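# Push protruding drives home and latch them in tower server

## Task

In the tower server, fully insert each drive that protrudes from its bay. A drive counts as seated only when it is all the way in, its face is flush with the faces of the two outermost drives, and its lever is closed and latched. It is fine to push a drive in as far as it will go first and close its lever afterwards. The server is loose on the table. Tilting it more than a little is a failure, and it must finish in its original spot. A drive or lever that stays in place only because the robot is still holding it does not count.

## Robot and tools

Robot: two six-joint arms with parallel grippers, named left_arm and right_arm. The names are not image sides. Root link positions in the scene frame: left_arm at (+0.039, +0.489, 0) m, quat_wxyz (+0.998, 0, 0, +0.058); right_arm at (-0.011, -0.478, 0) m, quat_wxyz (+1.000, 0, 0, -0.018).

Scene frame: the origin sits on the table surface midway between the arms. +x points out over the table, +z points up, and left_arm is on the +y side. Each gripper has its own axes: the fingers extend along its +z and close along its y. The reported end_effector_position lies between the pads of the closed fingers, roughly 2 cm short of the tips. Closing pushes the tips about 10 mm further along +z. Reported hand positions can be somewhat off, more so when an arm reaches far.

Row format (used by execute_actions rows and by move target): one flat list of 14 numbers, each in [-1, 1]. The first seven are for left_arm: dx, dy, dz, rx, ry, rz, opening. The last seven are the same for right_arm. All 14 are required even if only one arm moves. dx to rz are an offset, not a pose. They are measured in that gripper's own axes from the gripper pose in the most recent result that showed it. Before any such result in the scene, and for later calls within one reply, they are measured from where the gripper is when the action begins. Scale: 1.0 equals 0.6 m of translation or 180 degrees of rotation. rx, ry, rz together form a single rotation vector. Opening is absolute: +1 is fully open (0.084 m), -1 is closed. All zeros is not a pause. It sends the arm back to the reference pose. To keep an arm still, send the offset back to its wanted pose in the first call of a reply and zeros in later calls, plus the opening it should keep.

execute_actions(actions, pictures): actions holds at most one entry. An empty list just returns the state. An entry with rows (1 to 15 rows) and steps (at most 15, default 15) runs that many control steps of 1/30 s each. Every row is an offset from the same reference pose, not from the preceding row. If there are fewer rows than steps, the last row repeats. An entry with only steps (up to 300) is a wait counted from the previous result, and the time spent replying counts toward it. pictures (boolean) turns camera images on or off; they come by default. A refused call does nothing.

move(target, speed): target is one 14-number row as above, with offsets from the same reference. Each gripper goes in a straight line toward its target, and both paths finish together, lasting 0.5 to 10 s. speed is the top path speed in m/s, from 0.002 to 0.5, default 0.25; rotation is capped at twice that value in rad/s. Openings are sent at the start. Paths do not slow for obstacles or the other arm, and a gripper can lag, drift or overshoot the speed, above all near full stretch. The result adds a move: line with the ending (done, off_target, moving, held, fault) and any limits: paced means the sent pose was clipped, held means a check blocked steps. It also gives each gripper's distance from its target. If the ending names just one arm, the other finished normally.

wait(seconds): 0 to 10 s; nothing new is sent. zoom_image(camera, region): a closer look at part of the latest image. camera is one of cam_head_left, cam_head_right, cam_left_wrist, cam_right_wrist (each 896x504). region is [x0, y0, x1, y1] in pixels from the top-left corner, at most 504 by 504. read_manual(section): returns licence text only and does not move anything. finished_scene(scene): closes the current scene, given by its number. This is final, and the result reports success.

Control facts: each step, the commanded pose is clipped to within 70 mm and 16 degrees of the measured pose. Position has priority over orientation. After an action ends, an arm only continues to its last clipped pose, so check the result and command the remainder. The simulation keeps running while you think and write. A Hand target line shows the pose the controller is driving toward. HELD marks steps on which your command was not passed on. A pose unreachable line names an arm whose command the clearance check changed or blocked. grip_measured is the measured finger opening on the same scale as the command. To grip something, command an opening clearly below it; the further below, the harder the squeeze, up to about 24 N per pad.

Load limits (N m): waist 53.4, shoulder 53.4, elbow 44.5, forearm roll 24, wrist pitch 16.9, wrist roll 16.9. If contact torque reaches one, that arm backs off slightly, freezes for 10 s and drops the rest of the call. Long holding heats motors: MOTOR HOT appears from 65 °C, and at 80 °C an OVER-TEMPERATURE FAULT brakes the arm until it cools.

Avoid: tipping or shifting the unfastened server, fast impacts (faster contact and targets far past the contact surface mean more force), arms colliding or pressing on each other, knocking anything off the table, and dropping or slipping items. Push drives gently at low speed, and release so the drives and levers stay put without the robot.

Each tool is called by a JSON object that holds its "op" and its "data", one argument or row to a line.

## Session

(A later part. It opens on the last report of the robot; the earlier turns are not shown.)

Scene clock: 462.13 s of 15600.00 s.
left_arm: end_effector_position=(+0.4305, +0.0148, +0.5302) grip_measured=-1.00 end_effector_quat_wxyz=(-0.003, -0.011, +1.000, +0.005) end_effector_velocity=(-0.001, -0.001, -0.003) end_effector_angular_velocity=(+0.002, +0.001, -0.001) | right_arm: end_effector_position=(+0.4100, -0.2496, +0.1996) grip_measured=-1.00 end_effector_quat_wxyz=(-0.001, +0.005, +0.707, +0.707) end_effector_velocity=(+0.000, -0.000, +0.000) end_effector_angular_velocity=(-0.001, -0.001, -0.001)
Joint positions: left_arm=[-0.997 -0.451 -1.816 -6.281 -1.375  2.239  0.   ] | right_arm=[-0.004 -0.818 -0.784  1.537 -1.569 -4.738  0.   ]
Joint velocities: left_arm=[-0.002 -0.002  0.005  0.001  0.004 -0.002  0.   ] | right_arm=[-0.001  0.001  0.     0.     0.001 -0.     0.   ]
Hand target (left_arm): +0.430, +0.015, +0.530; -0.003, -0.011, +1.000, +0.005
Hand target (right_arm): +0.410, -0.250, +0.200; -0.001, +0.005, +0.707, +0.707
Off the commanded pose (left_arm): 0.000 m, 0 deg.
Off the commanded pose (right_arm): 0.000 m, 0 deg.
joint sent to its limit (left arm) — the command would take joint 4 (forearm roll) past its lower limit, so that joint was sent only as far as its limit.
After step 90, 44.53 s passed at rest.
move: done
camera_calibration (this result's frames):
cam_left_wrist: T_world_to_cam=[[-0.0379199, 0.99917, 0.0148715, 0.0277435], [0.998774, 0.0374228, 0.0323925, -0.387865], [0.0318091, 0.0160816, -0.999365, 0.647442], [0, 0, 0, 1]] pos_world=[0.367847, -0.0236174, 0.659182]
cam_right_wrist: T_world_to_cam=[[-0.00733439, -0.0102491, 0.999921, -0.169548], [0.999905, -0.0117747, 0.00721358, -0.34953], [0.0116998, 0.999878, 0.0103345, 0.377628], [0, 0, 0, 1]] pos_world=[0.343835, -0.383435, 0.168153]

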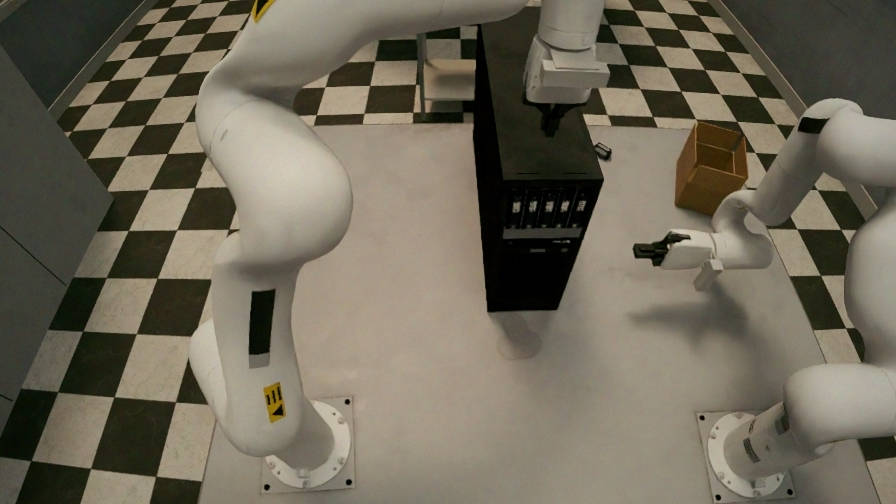

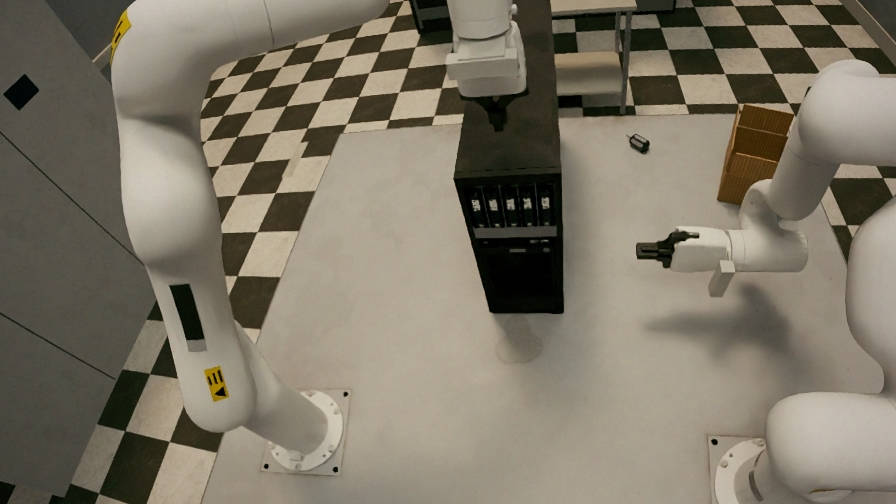

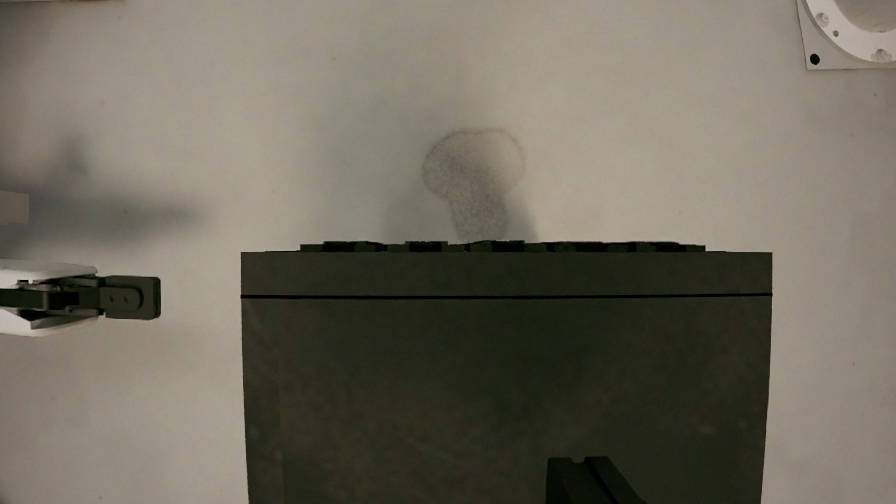

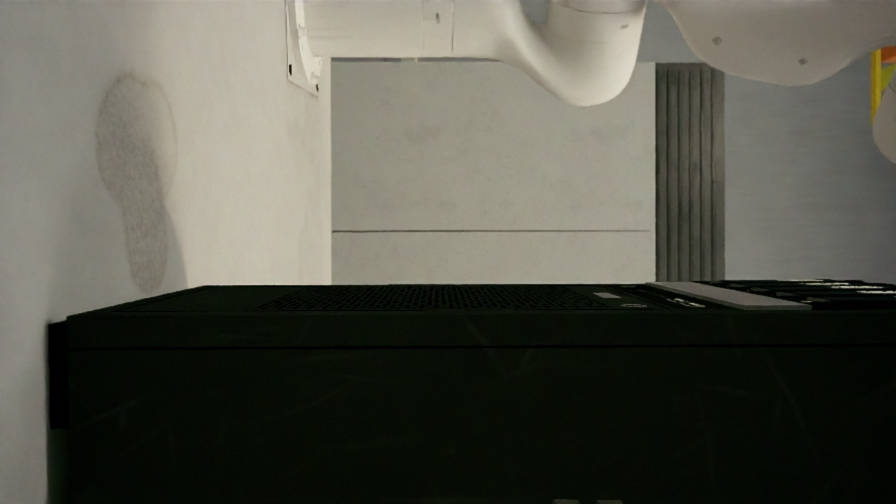

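All the drive fronts sit level and none protrudes. I'll move the left arm clear of the server and confirm neither arm is touching anything before finishing.

{"op": "move", "data": {
  "target": [0.3, 0.467, 0.05, 0, 0, 0, -1, 0, 0, 0, 0, 0, 0, -1],
  "speed": 0.2
}}

Scene clock: 467.20 s of 15600.00 s.
left_arm: end_effector_position=(+0.2443, +0.2911, +0.5040) grip_measured=-1.00 end_effector_quat_wxyz=(-0.003, -0.011, +1.000, +0.005) end_effector_velocity=(-0.001, +0.002, +0.001) end_effector_angular_velocity=(-0.001, -0.001, +0.001) | right_arm: end_effector_position=(+0.4100, -0.2496, +0.1996) grip_measured=-1.00 end_effector_quat_wxyz=(-0.001, +0.005, +0.707, +0.707) end_effector_velocity=(+0.000, -0.001, +0.000) end_effector_angular_velocity=(+0.000, -0.000, -0.002)
Joint positions: left_arm=[-0.885  0.43  -0.869 -6.28  -1.309  2.351  0.   ] | right_arm=[-0.004 -0.818 -0.784  1.537 -1.569 -4.738  0.   ]
Joint velocities: left_arm=[ 0.002  0.006  0.002  0.    -0.002  0.001  0.   ] | right_arm=[-0.001  0.     0.     0.    -0.     0.     0.   ]
Hand target (left_arm): +0.244, +0.291, +0.504; -0.003, -0.011, +1.000, +0.005
Hand target (right_arm): +0.410, -0.250, +0.200; -0.001, +0.005, +0.707, +0.707
Off the commanded pose (left_arm): 0.000 m, 0 deg.
Off the commanded pose (right_arm): 0.000 m, 0 deg.
move: done
camera_calibration (this result's frames):
cam_left_wrist: T_world_to_cam=[[-0.0377587, 0.999174, 0.0149948, -0.255068], [0.998793, 0.0372642, 0.0319894, -0.211149], [0.0314042, 0.0161846, -0.999376, 0.622815], [0, 0, 0, 1]] pos_world=[0.181704, 0.252646, 0.633005]
cam_right_wrist: T_world_to_cam=[[-0.0073345, -0.0102491, 0.999921, -0.169548], [0.999905, -0.0117745, 0.0072137, -0.34953], [0.0116997, 0.999878, 0.0103345, 0.377628], [0, 0, 0, 1]] pos_world=[0.343835, -0.383435, 0.168153]

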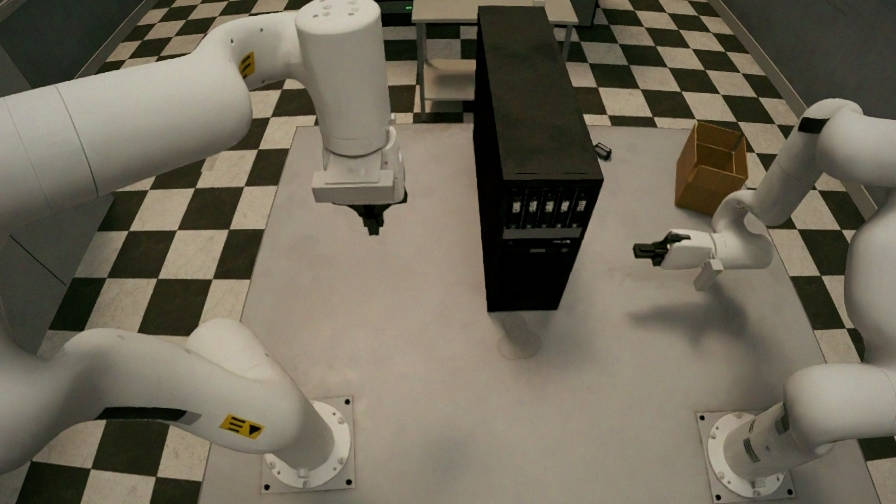

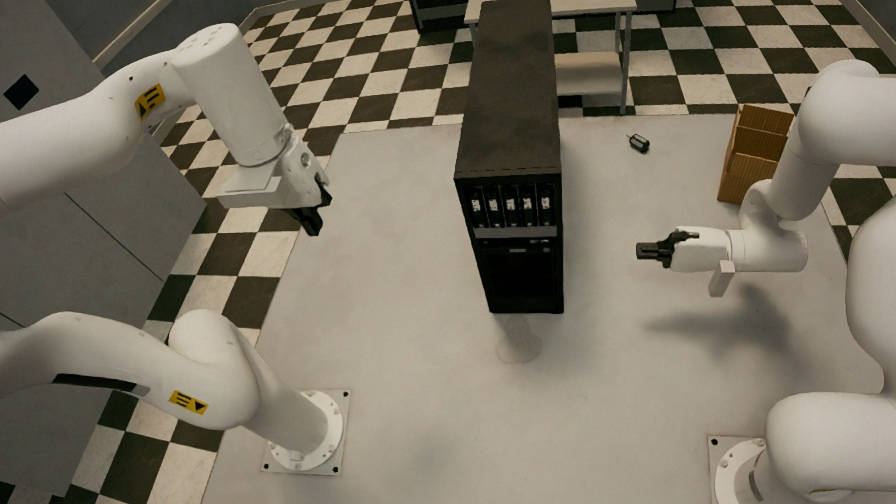

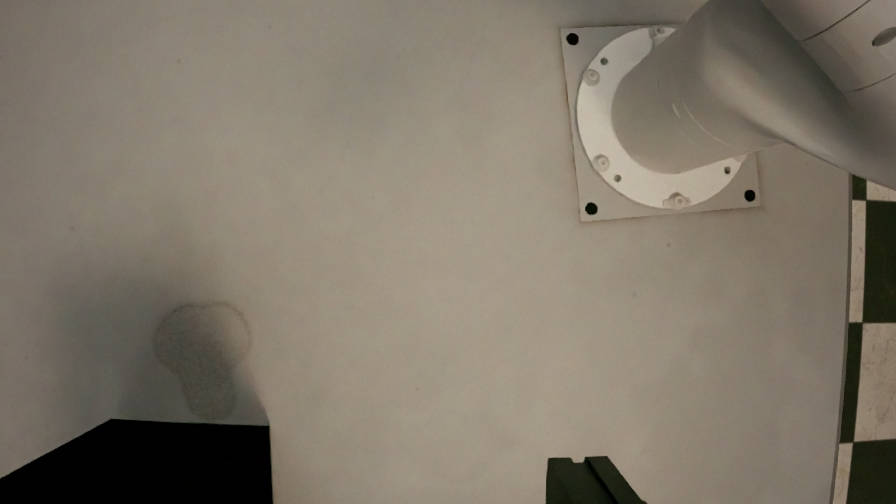

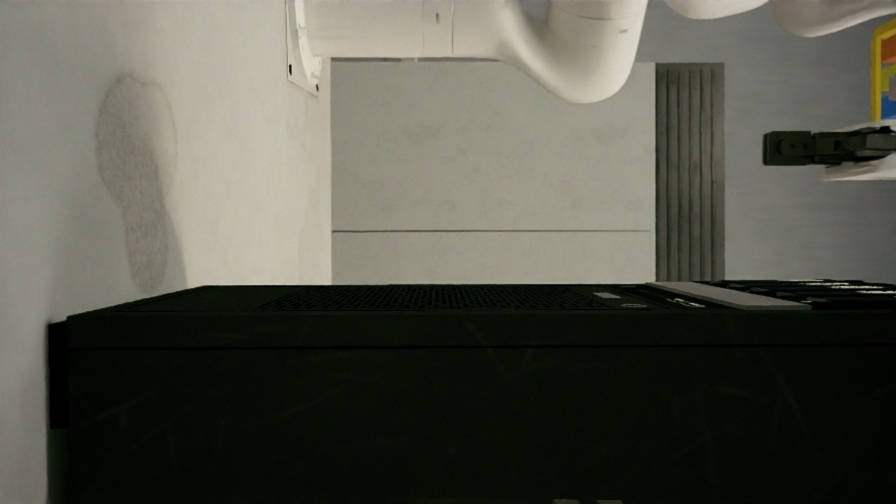

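{"op": "finished_scene", "data": {
  "scene": 1
}}

The scene is finished: the task was done.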